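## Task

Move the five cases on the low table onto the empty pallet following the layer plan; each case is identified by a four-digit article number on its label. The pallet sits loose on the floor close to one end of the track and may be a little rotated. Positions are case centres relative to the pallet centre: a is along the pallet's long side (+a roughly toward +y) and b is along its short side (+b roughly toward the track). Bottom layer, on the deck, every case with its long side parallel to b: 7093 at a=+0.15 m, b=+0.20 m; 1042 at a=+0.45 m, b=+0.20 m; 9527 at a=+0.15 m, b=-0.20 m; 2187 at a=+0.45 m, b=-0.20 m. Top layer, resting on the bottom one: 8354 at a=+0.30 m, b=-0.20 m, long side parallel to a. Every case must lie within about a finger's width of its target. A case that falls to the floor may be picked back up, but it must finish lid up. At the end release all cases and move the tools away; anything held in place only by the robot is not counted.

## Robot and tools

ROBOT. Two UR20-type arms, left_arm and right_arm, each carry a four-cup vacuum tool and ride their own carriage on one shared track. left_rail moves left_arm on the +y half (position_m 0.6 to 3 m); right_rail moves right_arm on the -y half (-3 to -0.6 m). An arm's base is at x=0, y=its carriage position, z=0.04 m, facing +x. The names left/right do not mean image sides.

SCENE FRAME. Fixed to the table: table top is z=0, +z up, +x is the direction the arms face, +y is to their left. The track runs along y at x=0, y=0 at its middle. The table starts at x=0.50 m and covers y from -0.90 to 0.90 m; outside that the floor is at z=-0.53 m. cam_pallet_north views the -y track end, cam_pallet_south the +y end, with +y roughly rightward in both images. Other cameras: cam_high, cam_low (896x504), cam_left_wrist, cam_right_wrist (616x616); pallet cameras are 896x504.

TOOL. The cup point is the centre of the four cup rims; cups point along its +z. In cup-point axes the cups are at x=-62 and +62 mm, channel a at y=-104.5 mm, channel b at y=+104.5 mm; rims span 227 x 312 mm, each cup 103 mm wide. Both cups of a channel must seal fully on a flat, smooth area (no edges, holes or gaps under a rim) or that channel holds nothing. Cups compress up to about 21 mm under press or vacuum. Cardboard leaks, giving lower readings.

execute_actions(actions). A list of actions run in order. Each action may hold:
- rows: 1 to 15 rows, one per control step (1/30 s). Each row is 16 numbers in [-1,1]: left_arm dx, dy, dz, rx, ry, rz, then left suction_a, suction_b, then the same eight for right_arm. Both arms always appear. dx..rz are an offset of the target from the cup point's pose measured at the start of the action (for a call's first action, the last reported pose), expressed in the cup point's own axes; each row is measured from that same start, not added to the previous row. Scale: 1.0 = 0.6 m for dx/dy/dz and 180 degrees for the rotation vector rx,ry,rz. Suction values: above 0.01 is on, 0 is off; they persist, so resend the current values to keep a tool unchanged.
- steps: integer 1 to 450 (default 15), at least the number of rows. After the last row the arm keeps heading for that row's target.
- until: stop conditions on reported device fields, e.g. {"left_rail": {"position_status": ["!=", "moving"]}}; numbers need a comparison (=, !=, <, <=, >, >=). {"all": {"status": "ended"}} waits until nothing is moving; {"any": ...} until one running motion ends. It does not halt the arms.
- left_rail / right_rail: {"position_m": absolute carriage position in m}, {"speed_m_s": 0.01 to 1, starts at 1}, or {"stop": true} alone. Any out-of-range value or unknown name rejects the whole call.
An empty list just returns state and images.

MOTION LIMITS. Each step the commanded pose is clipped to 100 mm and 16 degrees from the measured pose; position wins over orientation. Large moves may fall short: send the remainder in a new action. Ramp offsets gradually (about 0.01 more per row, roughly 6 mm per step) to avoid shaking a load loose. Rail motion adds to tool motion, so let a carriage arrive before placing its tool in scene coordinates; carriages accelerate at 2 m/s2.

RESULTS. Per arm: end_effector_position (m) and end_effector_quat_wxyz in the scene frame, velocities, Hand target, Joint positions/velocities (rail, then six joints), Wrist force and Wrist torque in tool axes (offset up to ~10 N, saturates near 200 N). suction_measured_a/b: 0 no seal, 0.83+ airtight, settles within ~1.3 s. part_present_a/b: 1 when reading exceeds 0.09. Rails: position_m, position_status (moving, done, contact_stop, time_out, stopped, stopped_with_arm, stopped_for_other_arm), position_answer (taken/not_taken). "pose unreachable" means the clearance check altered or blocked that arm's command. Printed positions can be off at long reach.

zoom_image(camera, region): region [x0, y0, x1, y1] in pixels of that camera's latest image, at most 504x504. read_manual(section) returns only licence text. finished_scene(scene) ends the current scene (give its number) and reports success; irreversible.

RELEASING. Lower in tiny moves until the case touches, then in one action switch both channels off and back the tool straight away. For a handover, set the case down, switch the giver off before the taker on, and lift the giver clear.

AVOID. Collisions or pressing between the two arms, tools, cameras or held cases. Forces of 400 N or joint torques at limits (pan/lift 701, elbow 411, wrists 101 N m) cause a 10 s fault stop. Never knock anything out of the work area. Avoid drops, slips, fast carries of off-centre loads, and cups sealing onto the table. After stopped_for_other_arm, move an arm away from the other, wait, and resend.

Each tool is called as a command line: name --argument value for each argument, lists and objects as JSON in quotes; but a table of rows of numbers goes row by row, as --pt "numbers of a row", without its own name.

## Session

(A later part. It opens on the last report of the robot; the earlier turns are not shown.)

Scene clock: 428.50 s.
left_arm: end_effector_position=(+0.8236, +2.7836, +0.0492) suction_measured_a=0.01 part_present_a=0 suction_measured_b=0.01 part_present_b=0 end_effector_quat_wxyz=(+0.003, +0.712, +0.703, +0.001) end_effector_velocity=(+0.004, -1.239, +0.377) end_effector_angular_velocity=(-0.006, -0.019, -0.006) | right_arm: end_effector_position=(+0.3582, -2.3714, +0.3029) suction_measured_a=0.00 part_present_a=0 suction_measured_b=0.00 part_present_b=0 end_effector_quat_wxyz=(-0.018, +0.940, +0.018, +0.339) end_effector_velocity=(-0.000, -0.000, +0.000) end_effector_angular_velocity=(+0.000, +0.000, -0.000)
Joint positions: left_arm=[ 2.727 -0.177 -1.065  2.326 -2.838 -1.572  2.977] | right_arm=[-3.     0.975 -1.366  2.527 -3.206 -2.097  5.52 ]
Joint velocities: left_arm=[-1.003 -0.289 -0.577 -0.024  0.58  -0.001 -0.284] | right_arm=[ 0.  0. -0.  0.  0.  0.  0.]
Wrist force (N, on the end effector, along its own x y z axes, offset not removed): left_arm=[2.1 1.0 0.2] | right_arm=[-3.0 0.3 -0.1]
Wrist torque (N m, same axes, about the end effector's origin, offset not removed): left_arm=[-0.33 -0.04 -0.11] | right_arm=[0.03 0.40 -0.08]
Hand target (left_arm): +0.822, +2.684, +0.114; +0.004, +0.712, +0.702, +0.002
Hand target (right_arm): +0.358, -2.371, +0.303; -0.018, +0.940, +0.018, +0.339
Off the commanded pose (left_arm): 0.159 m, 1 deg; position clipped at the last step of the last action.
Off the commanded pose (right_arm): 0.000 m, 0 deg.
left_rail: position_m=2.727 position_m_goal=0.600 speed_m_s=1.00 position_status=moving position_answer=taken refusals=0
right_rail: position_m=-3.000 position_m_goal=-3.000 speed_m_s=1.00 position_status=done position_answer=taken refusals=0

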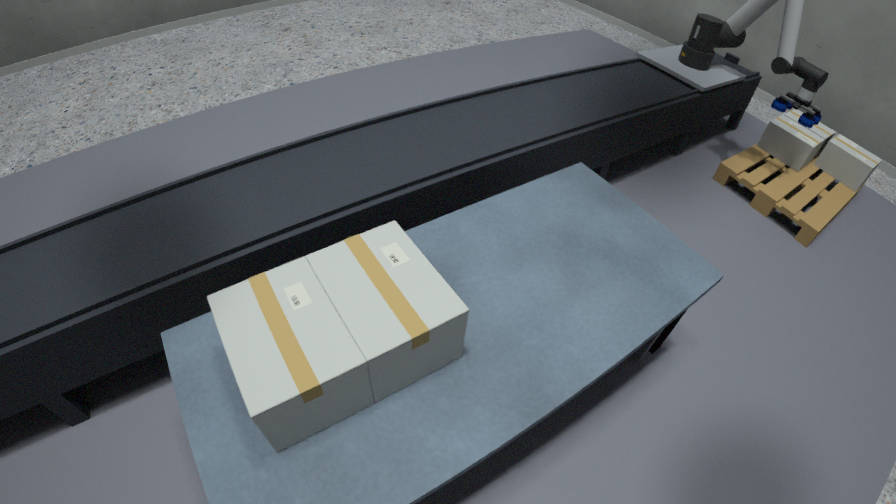

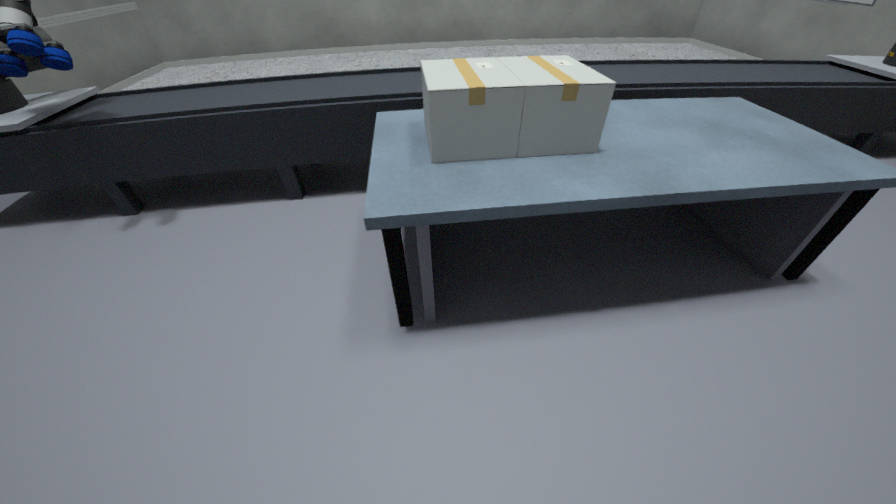

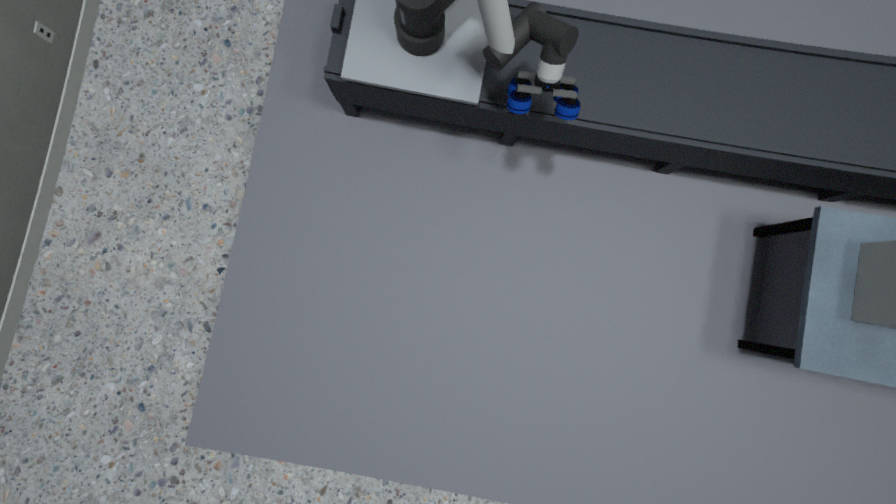

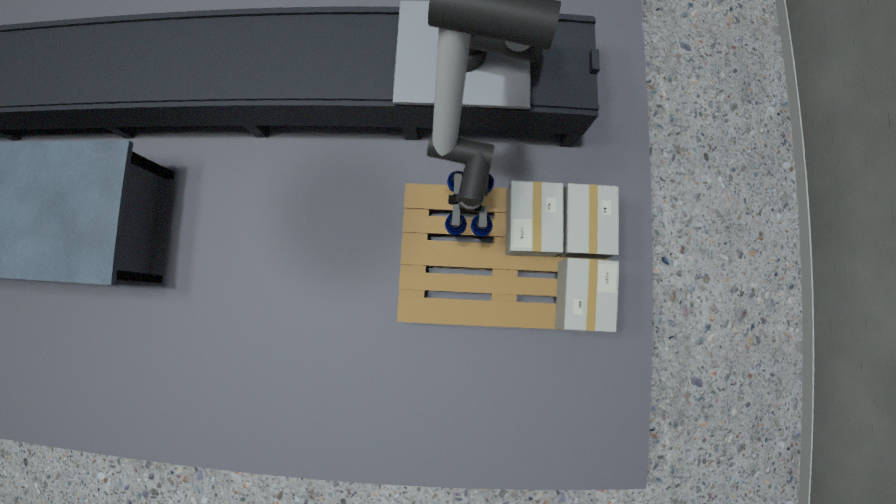

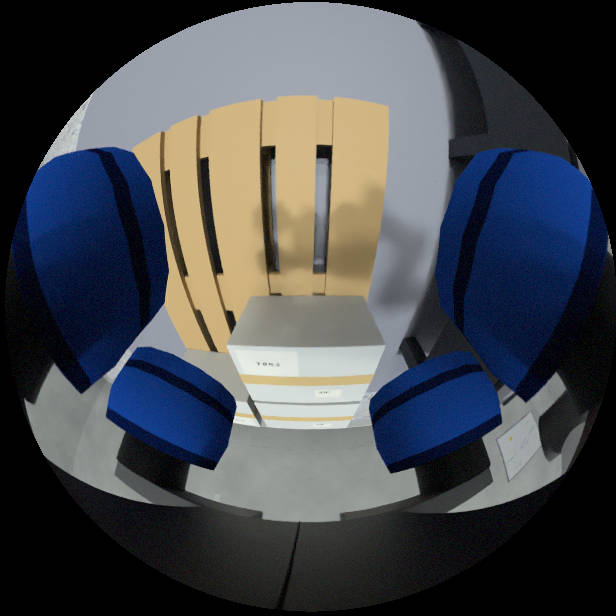

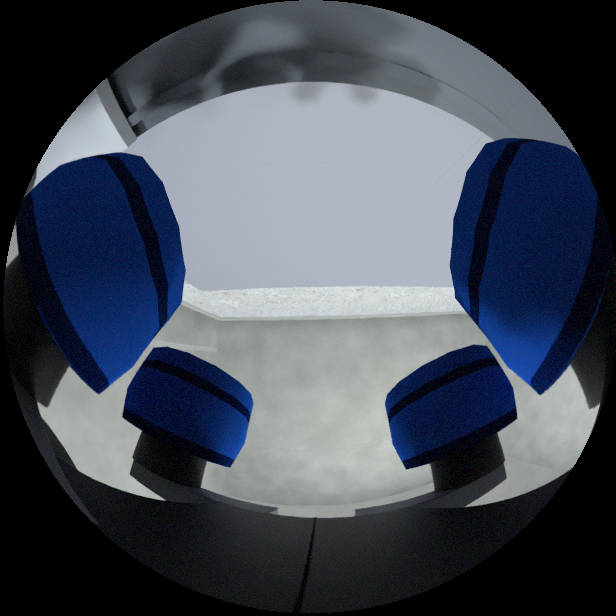

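execute_actions --actions '[]'

Scene clock: 437.67 s.
left_arm: end_effector_position=(+0.8217, +0.6171, +0.1142) suction_measured_a=0.01 part_present_a=0 suction_measured_b=0.01 part_present_b=0 end_effector_quat_wxyz=(+0.004, +0.712, +0.702, +0.002) end_effector_velocity=(-0.000, +0.000, -0.000) end_effector_angular_velocity=(+0.000, +0.000, -0.000) | right_arm: end_effector_position=(+0.3582, -2.3714, +0.3029) suction_measured_a=0.00 part_present_a=0 suction_measured_b=0.00 part_present_b=0 end_effector_quat_wxyz=(-0.018, +0.940, +0.018, +0.339) end_effector_velocity=(+0.000, +0.000, -0.000) end_effector_angular_velocity=(-0.000, +0.000, -0.000)
Joint positions: left_arm=[ 0.6   -0.226 -1.164  2.319 -2.734 -1.572  2.929] | right_arm=[-3.     0.975 -1.366  2.527 -3.206 -2.097  5.52 ]
Joint velocities: left_arm=[ 0. -0.  0.  0.  0.  0.  0.] | right_arm=[ 0. -0.  0. -0.  0.  0.  0.]
Wrist force (N, on the end effector, along its own x y z axes, offset not removed): left_arm=[1.1 1.0 2.7] | right_arm=[-3.9 -4.5 -3.6]
Wrist torque (N m, same axes, about the end effector's origin, offset not removed): left_arm=[-0.42 -0.03 -0.03] | right_arm=[-0.53 0.50 -0.04]
Hand target (left_arm): +0.822, +0.617, +0.114; +0.004, +0.712, +0.702, +0.002
Hand target (right_arm): +0.358, -2.371, +0.303; -0.018, +0.940, +0.018, +0.339
Off the commanded pose (left_arm): 0.083 m, 1 deg; position clipped at the last step of the last action.
Off the commanded pose (right_arm): 0.000 m, 0 deg.
left_rail: position_m=0.600 position_m_goal=0.600 speed_m_s=1.00 position_status=done position_answer=taken refusals=0
right_rail: position_m=-3.000 position_m_goal=-3.000 speed_m_s=1.00 position_status=done position_answer=taken refusals=0

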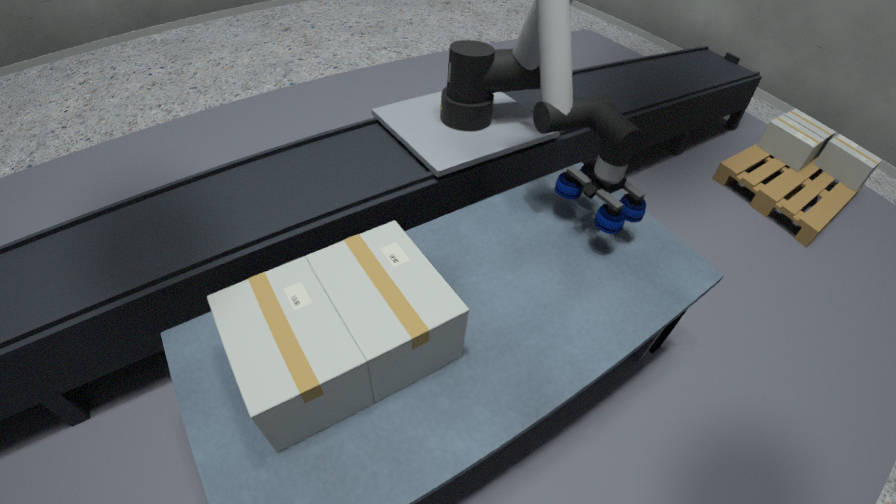

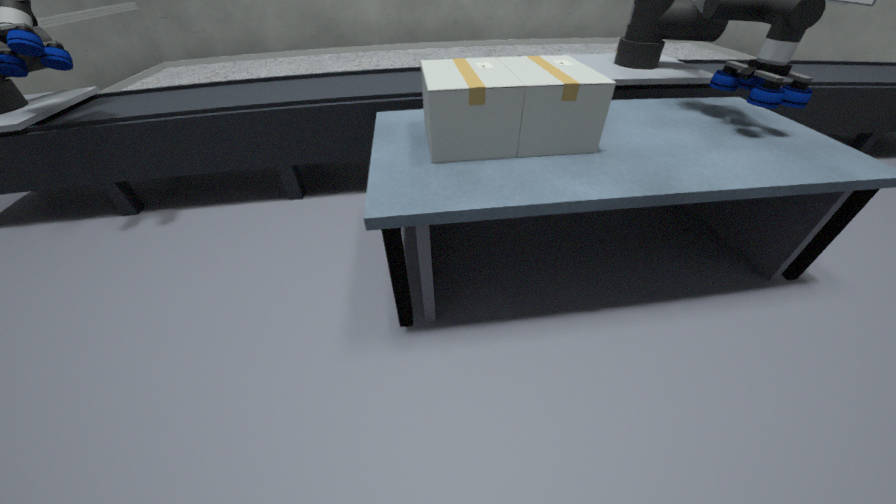

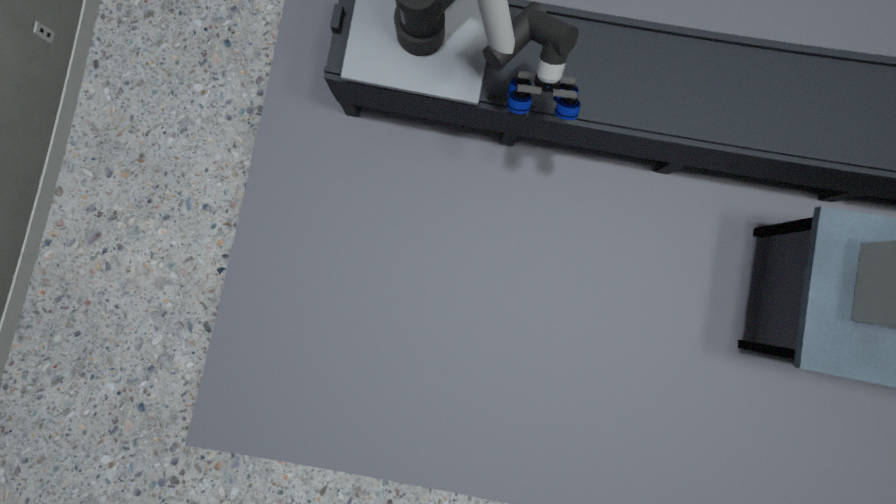

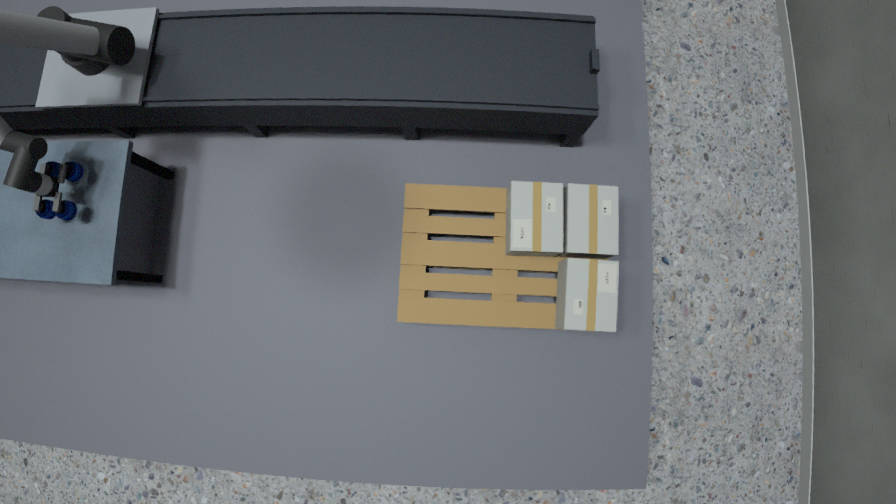

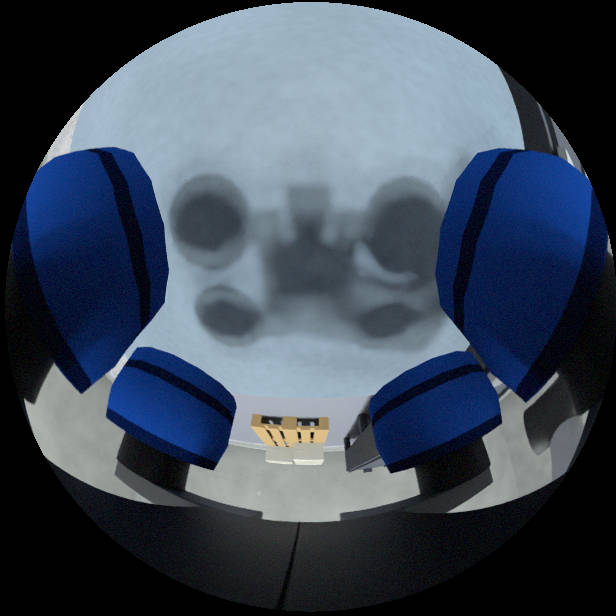

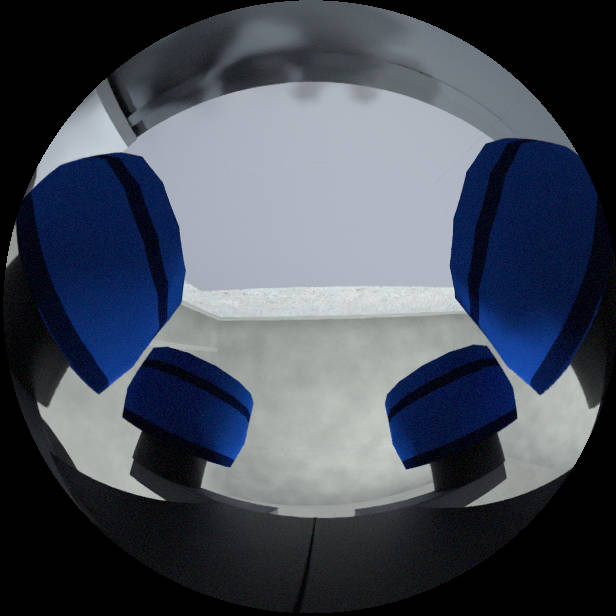

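execute_actions --actions '[{"rows":[[-0.03,0.001,-0.012,0,0,0,0,0,0,0,0,0,0,0,0,0],[-0.07,0.003,-0.028,0.0005,0,0,0,0,0,0,0,0,0,0,0,0],[-0.125,0.005,-0.048,0.001,0.0003,0,0,0,0,0,0,0,0,0,0,0],[-0.19,0.008,-0.072,0.0015,0.0005,0,0,0,0,0,0,0,0,0,0,0],[-0.27,0.011,-0.10,0.002,0.0007,0,0,0,0,0,0,0,0,0,0,0],[-0.90,0.037,-0.30,0.0027,0.0009,0,0,0,0,0,0,0,0,0,0,0]],"steps":34}]'

Scene clock: 443.73 s.
left_arm: end_effector_position=(+0.8276, +0.1579, +0.2724) suction_measured_a=0.01 part_present_a=0 suction_measured_b=0.01 part_present_b=0 end_effector_quat_wxyz=(+0.002, +0.713, +0.701, -0.001) end_effector_velocity=(+0.008, -0.450, +0.145) end_effector_angular_velocity=(+0.001, +0.001, -0.001) | right_arm: end_effector_position=(+0.3582, -2.3714, +0.3029) suction_measured_a=0.00 part_present_a=0 suction_measured_b=0.00 part_present_b=0 end_effector_quat_wxyz=(-0.018, +0.940, +0.018, +0.339) end_effector_velocity=(+0.000, -0.000, +0.000) end_effector_angular_velocity=(+0.000, -0.000, -0.000)
Joint positions: left_arm=[ 0.6   -0.706 -1.26   2.089 -2.403 -1.572  2.452] | right_arm=[-3.     0.975 -1.366  2.527 -3.206 -2.097  5.52 ]
Joint velocities: left_arm=[ 0.    -0.368  0.06  -0.386  0.327  0.002 -0.367] | right_arm=[ 0. -0. -0.  0. -0. -0.  0.]
Wrist force (N, on the end effector, along its own x y z axes, offset not removed): left_arm=[-4.5 -0.8 2.5] | right_arm=[-1.9 -2.0 0.8]
Wrist torque (N m, same axes, about the end effector's origin, offset not removed): left_arm=[-0.76 0.64 -0.04] | right_arm=[-0.17 0.24 -0.07]
Hand target (left_arm): +0.828, +0.082, +0.297; +0.002, +0.713, +0.701, -0.001
Hand target (right_arm): +0.358, -2.371, +0.303; -0.018, +0.940, +0.018, +0.339
Off the commanded pose (left_arm): 0.084 m, 0 deg; position clipped at the last step of the last action.
Off the commanded pose (right_arm): 0.000 m, 0 deg.
left_rail: position_m=0.600 position_m_goal=0.600 speed_m_s=1.00 position_status=done position_answer=taken refusals=0
right_rail: position_m=-3.000 position_m_goal=-3.000 speed_m_s=1.00 position_status=done position_answer=taken refusals=0

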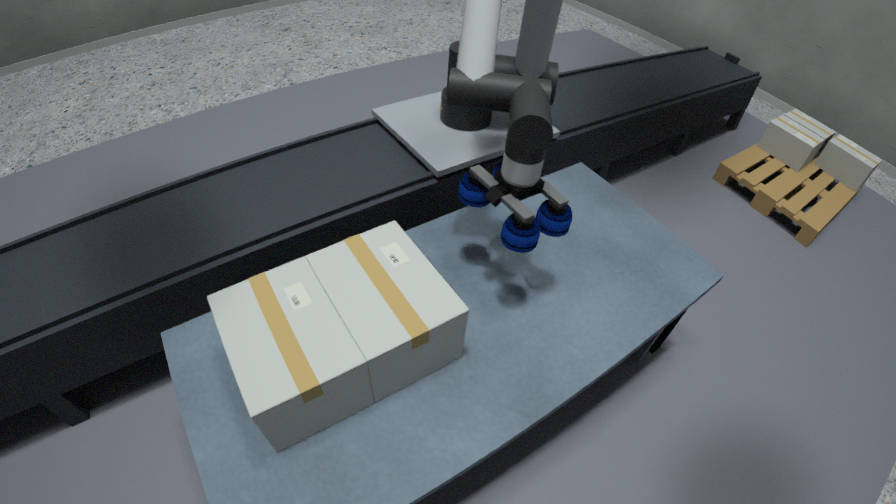

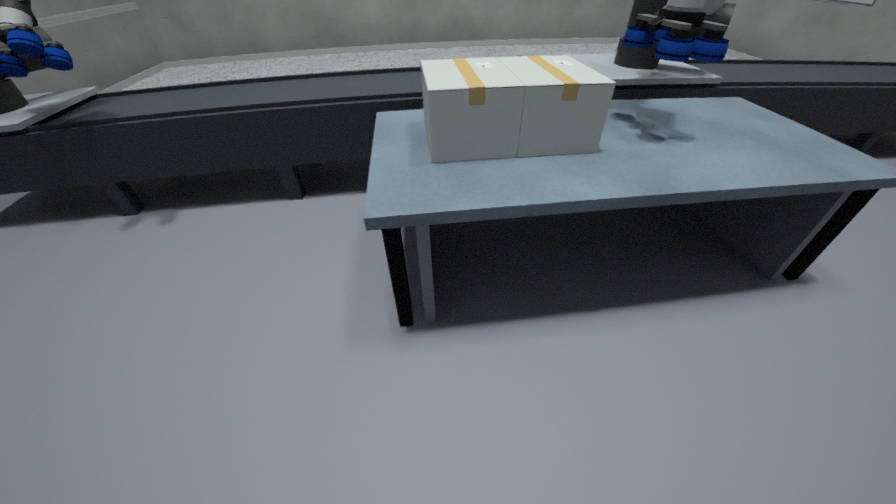

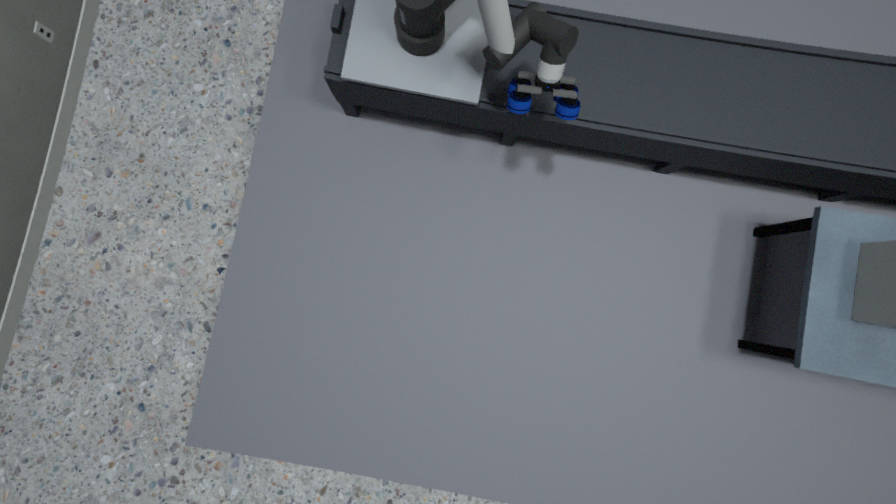

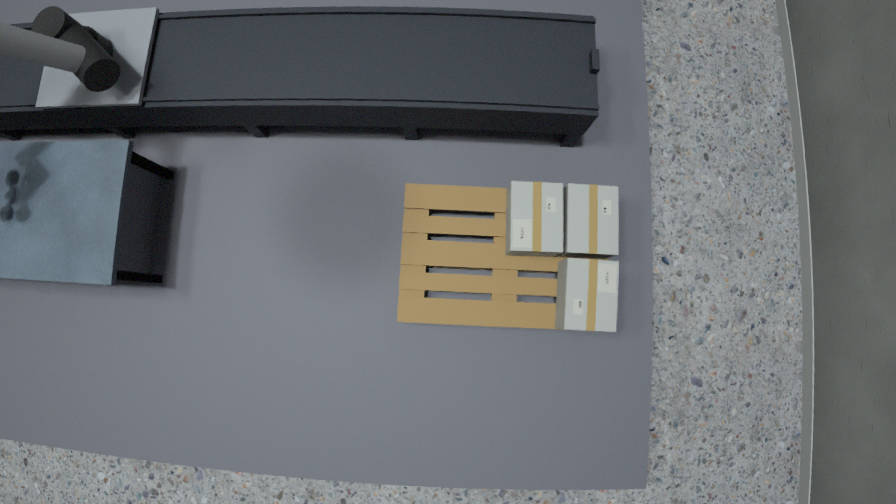

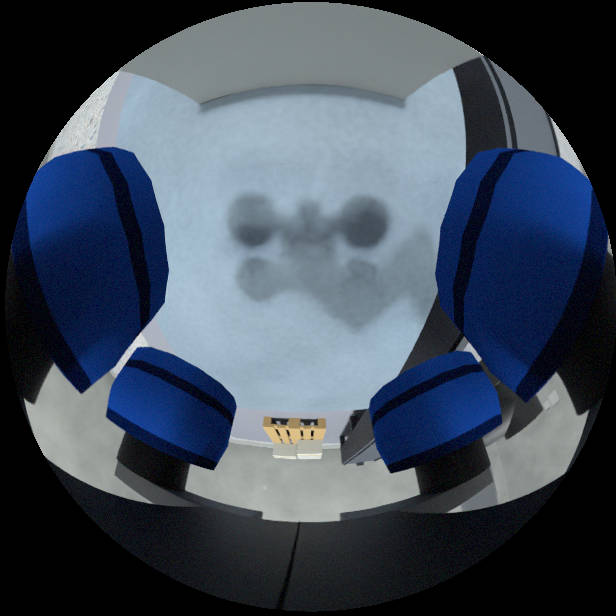

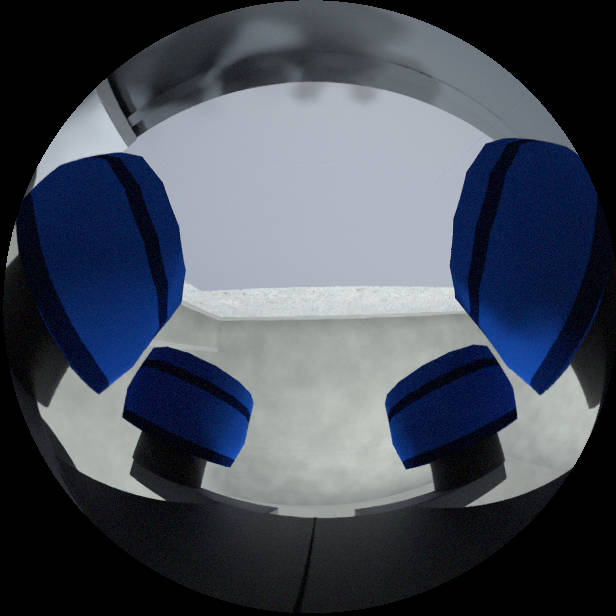

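execute_actions --actions '[{"rows":[[-0.15,0.003,-0.04,0,0,0,0,0,0,0,0,0,0,0,0,0],[-0.19,0.005,-0.038,0,0,0,0,0,0,0,0,0,0,0,0,0],[-0.245,0.008,-0.035,0,0,0,0,0,0,0,0,0,0,0,0,0],[-0.31,0.011,-0.032,0,0,0,0,0,0,0,0,0,0,0,0,0],[-0.39,0.014,-0.028,0,0,0,0,0,0,0,0,0,0,0,0,0],[-0.7165,0.026,-0.0143,0,0,0,0,0,0,0,0,0,0,0,0,0]],"steps":23}]'

Scene clock: 448.80 s.
left_arm: end_effector_position=(+0.8258, -0.2223, +0.2854) suction_measured_a=0.01 part_present_a=0 suction_measured_b=0.01 part_present_b=0 end_effector_quat_wxyz=(+0.003, +0.713, +0.701, -0.001) end_effector_velocity=(+0.034, -0.369, -0.016) end_effector_angular_velocity=(-0.004, -0.004, +0.000) | right_arm: end_effector_position=(+0.3582, -2.3714, +0.3029) suction_measured_a=0.00 part_present_a=0 suction_measured_b=0.00 part_present_b=0 end_effector_quat_wxyz=(-0.018, +0.940, +0.018, +0.339) end_effector_velocity=(+0.000, -0.000, +0.000) end_effector_angular_velocity=(-0.000, -0.000, +0.000)
Joint positions: left_arm=[ 0.6   -0.956 -1.063  1.741 -2.255 -1.572  2.203] | right_arm=[-3.     0.975 -1.366  2.527 -3.206 -2.097  5.52 ]
Joint velocities: left_arm=[ 0.    -0.162  0.276 -0.449  0.167  0.002 -0.162] | right_arm=[ 0. -0. -0. -0.  0. -0. -0.]
Wrist force (N, on the end effector, along its own x y z axes, offset not removed): left_arm=[-5.1 -2.2 5.8] | right_arm=[-2.7 -1.0 1.3]
Wrist torque (N m, same axes, about the end effector's origin, offset not removed): left_arm=[-0.85 0.55 -0.24] | right_arm=[-0.09 0.31 -0.09]
Hand target (left_arm): +0.832, -0.269, +0.283; +0.003, +0.713, +0.701, -0.001
Hand target (right_arm): +0.358, -2.371, +0.303; -0.018, +0.940, +0.018, +0.339
Off the commanded pose (left_arm): 0.051 m, 0 deg.
Off the commanded pose (right_arm): 0.000 m, 0 deg.
left_rail: position_m=0.600 position_m_goal=0.600 speed_m_s=1.00 position_status=done position_answer=taken refusals=0
right_rail: position_m=-3.000 position_m_goal=-3.000 speed_m_s=1.00 position_status=done position_answer=taken refusals=0

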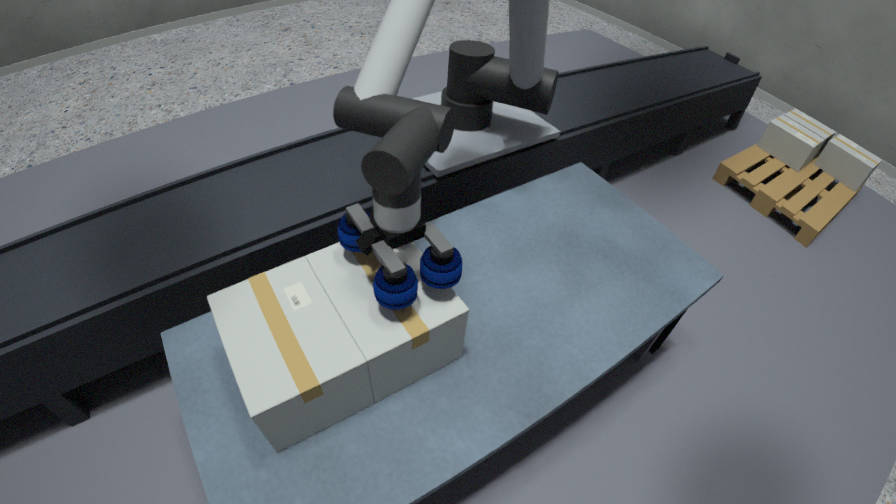

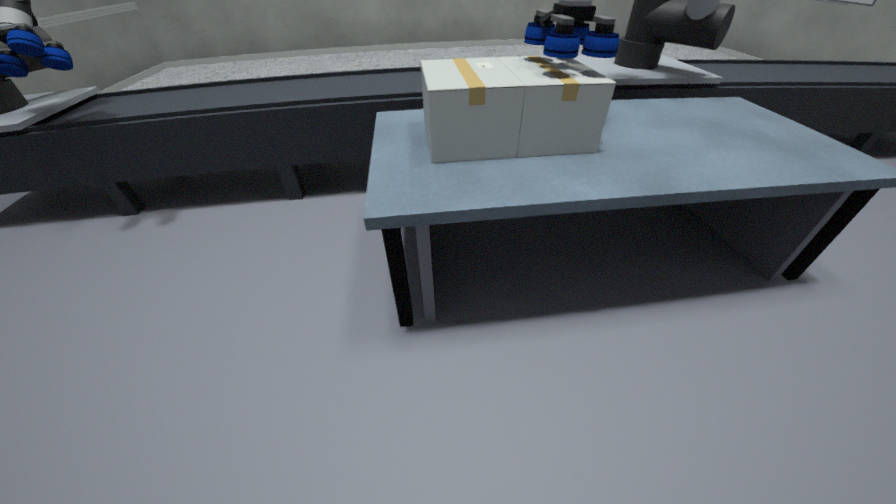

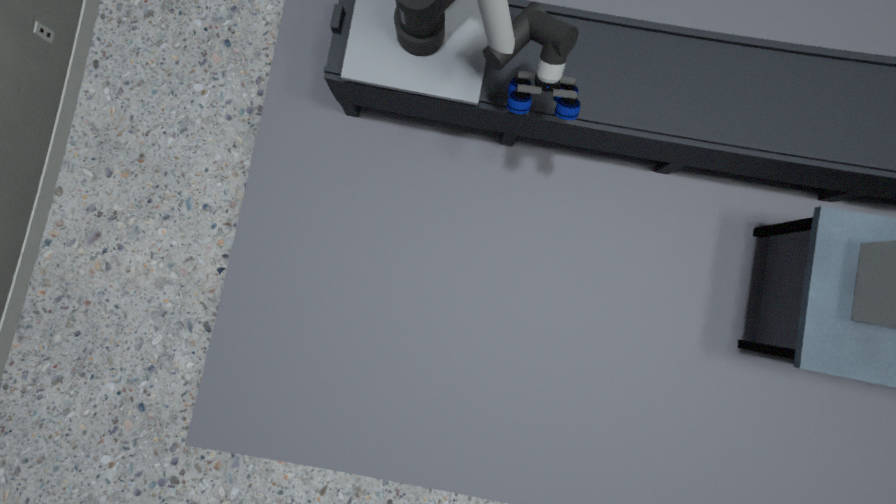

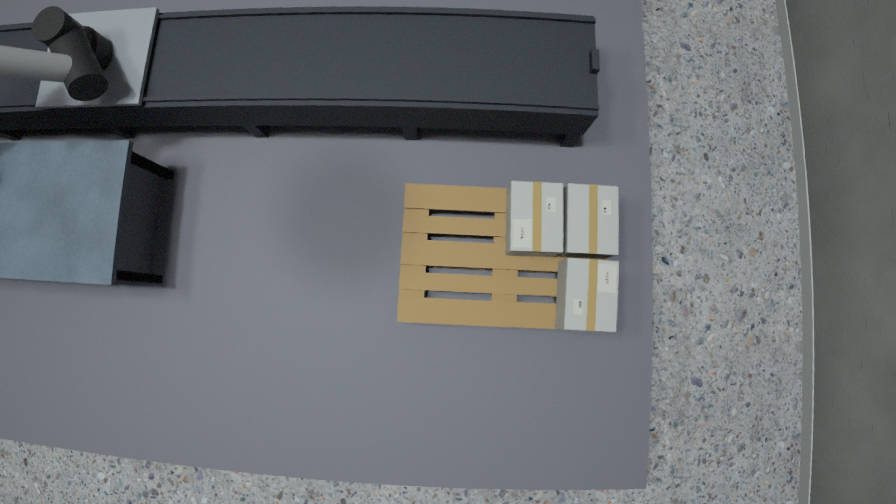

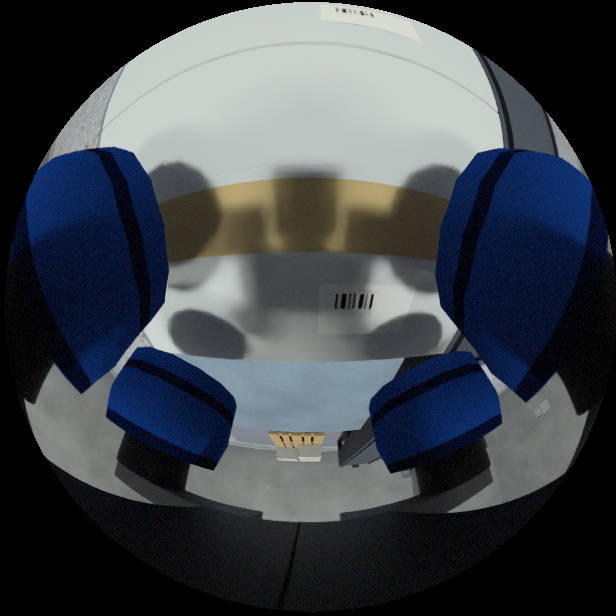

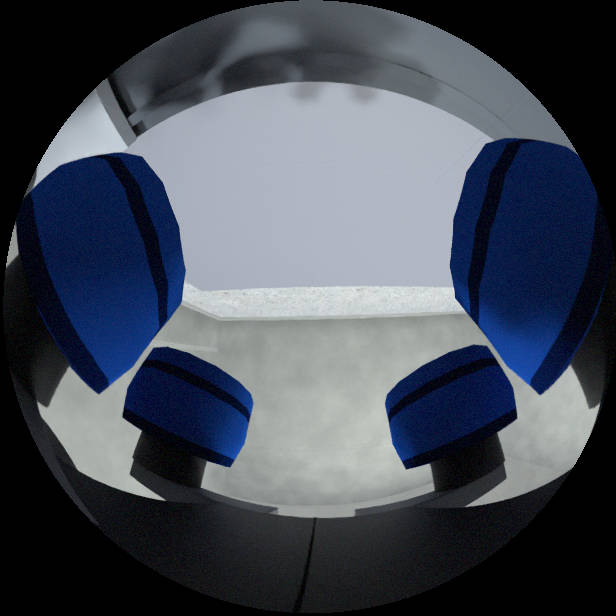

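execute_actions --actions '[]'

Scene clock: 449.80 s.
left_arm: end_effector_position=(+0.8318, -0.2689, +0.2831) suction_measured_a=0.01 part_present_a=0 suction_measured_b=0.01 part_present_b=0 end_effector_quat_wxyz=(+0.003, +0.713, +0.701, -0.001) end_effector_velocity=(+0.000, -0.000, -0.000) end_effector_angular_velocity=(+0.000, +0.000, -0.000) | right_arm: end_effector_position=(+0.3582, -2.3714, +0.3029) suction_measured_a=0.00 part_present_a=0 suction_measured_b=0.00 part_present_b=0 end_effector_quat_wxyz=(-0.018, +0.940, +0.018, +0.339) end_effector_velocity=(+0.000, +0.000, -0.000) end_effector_angular_velocity=(-0.000, +0.000, -0.000)
Joint positions: left_arm=[ 0.6   -0.975 -1.026  1.68  -2.231 -1.571  2.183] | right_arm=[-3.     0.975 -1.366  2.527 -3.206 -2.097  5.52 ]
Joint velocities: left_arm=[ 0. -0.  0. -0.  0. -0. -0.] | right_arm=[ 0. -0.  0. -0. -0.  0.  0.]
Wrist force (N, on the end effector, along its own x y z axes, offset not removed): left_arm=[4.4 -1.0 4.4] | right_arm=[-5.7 -0.8 -1.6]
Wrist torque (N m, same axes, about the end effector's origin, offset not removed): left_arm=[-0.53 -0.49 -0.18] | right_arm=[0.01 0.66 -0.13]
Hand target (left_arm): +0.832, -0.269, +0.283; +0.003, +0.713, +0.701, -0.001
Hand target (right_arm): +0.358, -2.371, +0.303; -0.018, +0.940, +0.018, +0.339
Off the commanded pose (left_arm): 0.005 m, 0 deg.
Off the commanded pose (right_arm): 0.000 m, 0 deg.
left_rail: position_m=0.600 position_m_goal=0.600 speed_m_s=1.00 position_status=done position_answer=taken refusals=0
right_rail: position_m=-3.000 position_m_goal=-3.000 speed_m_s=1.00 position_status=done position_answer=taken refusals=0

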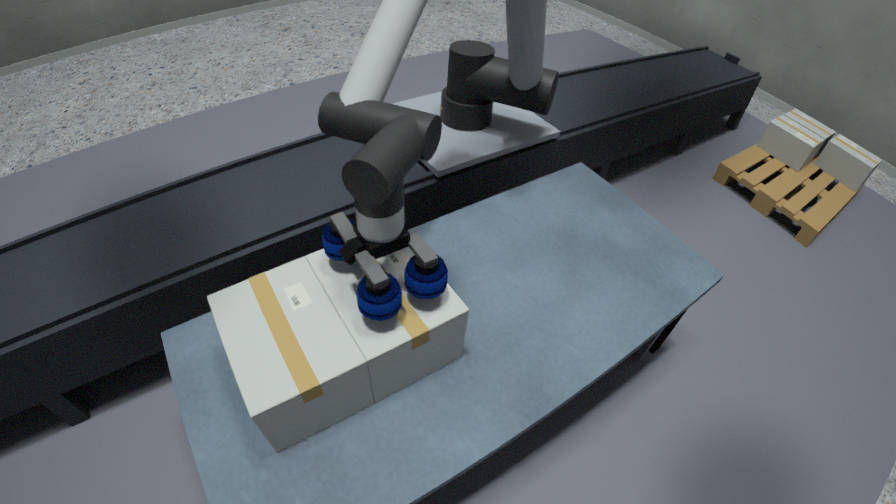

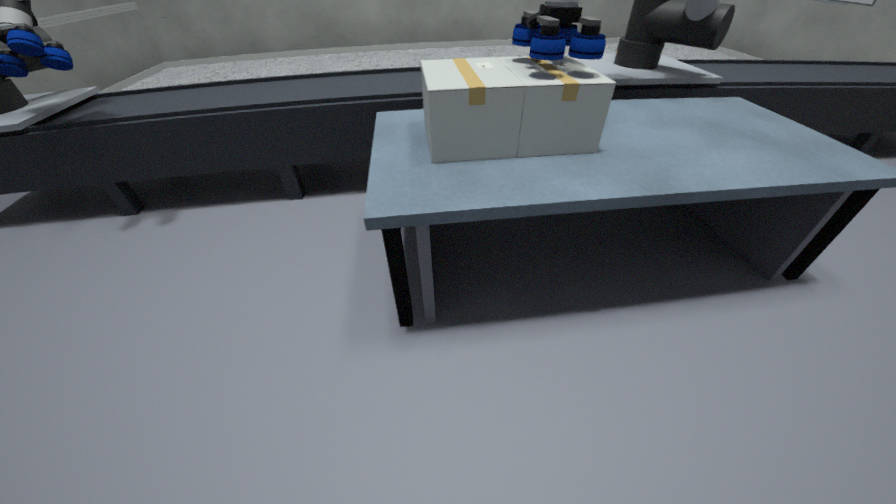

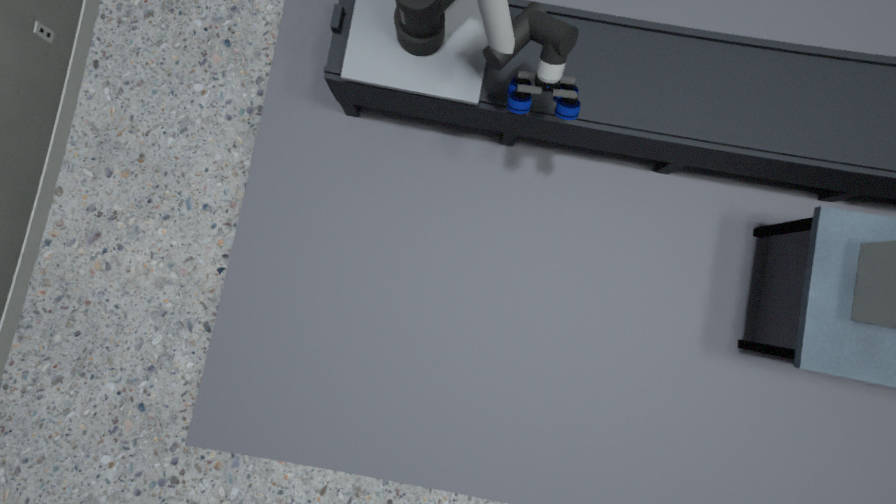

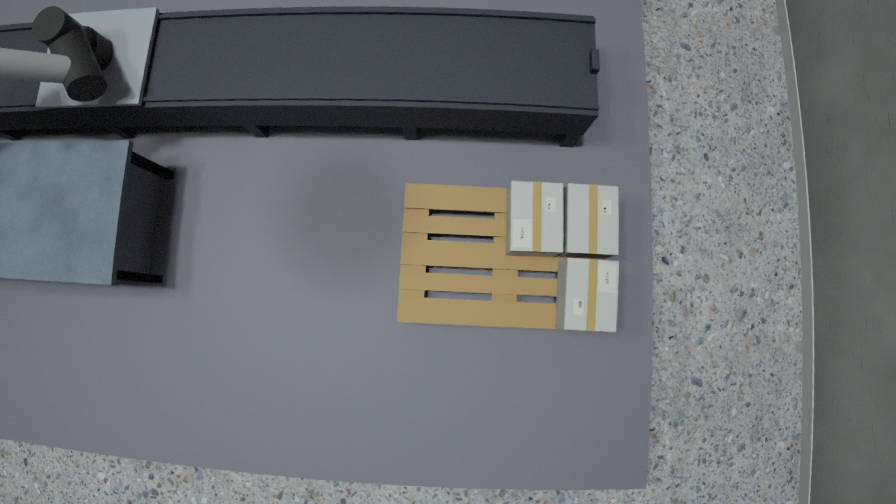

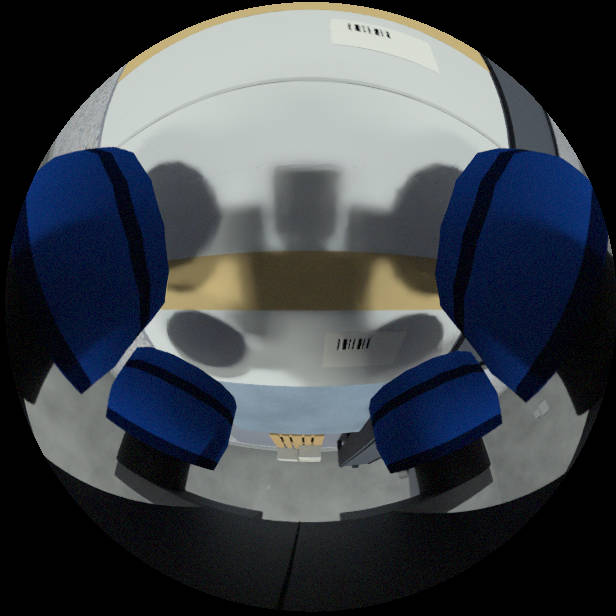

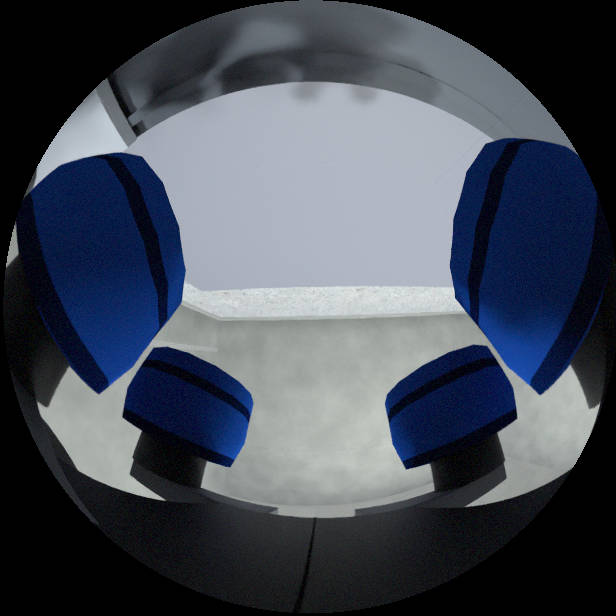

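zoom_image --camera "cam_left_wrist" --region '[60, 20, 560, 420]'

Region (60, 20, 560, 420) of cam_left_wrist's 616x616 image, scaled by 1.008, with more detail than that image has; it fills the top 403 rows of this view, and the rest is white.

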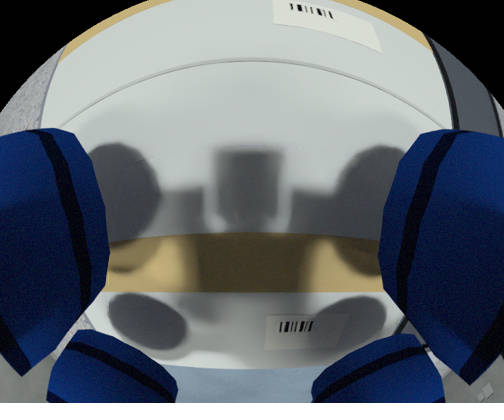

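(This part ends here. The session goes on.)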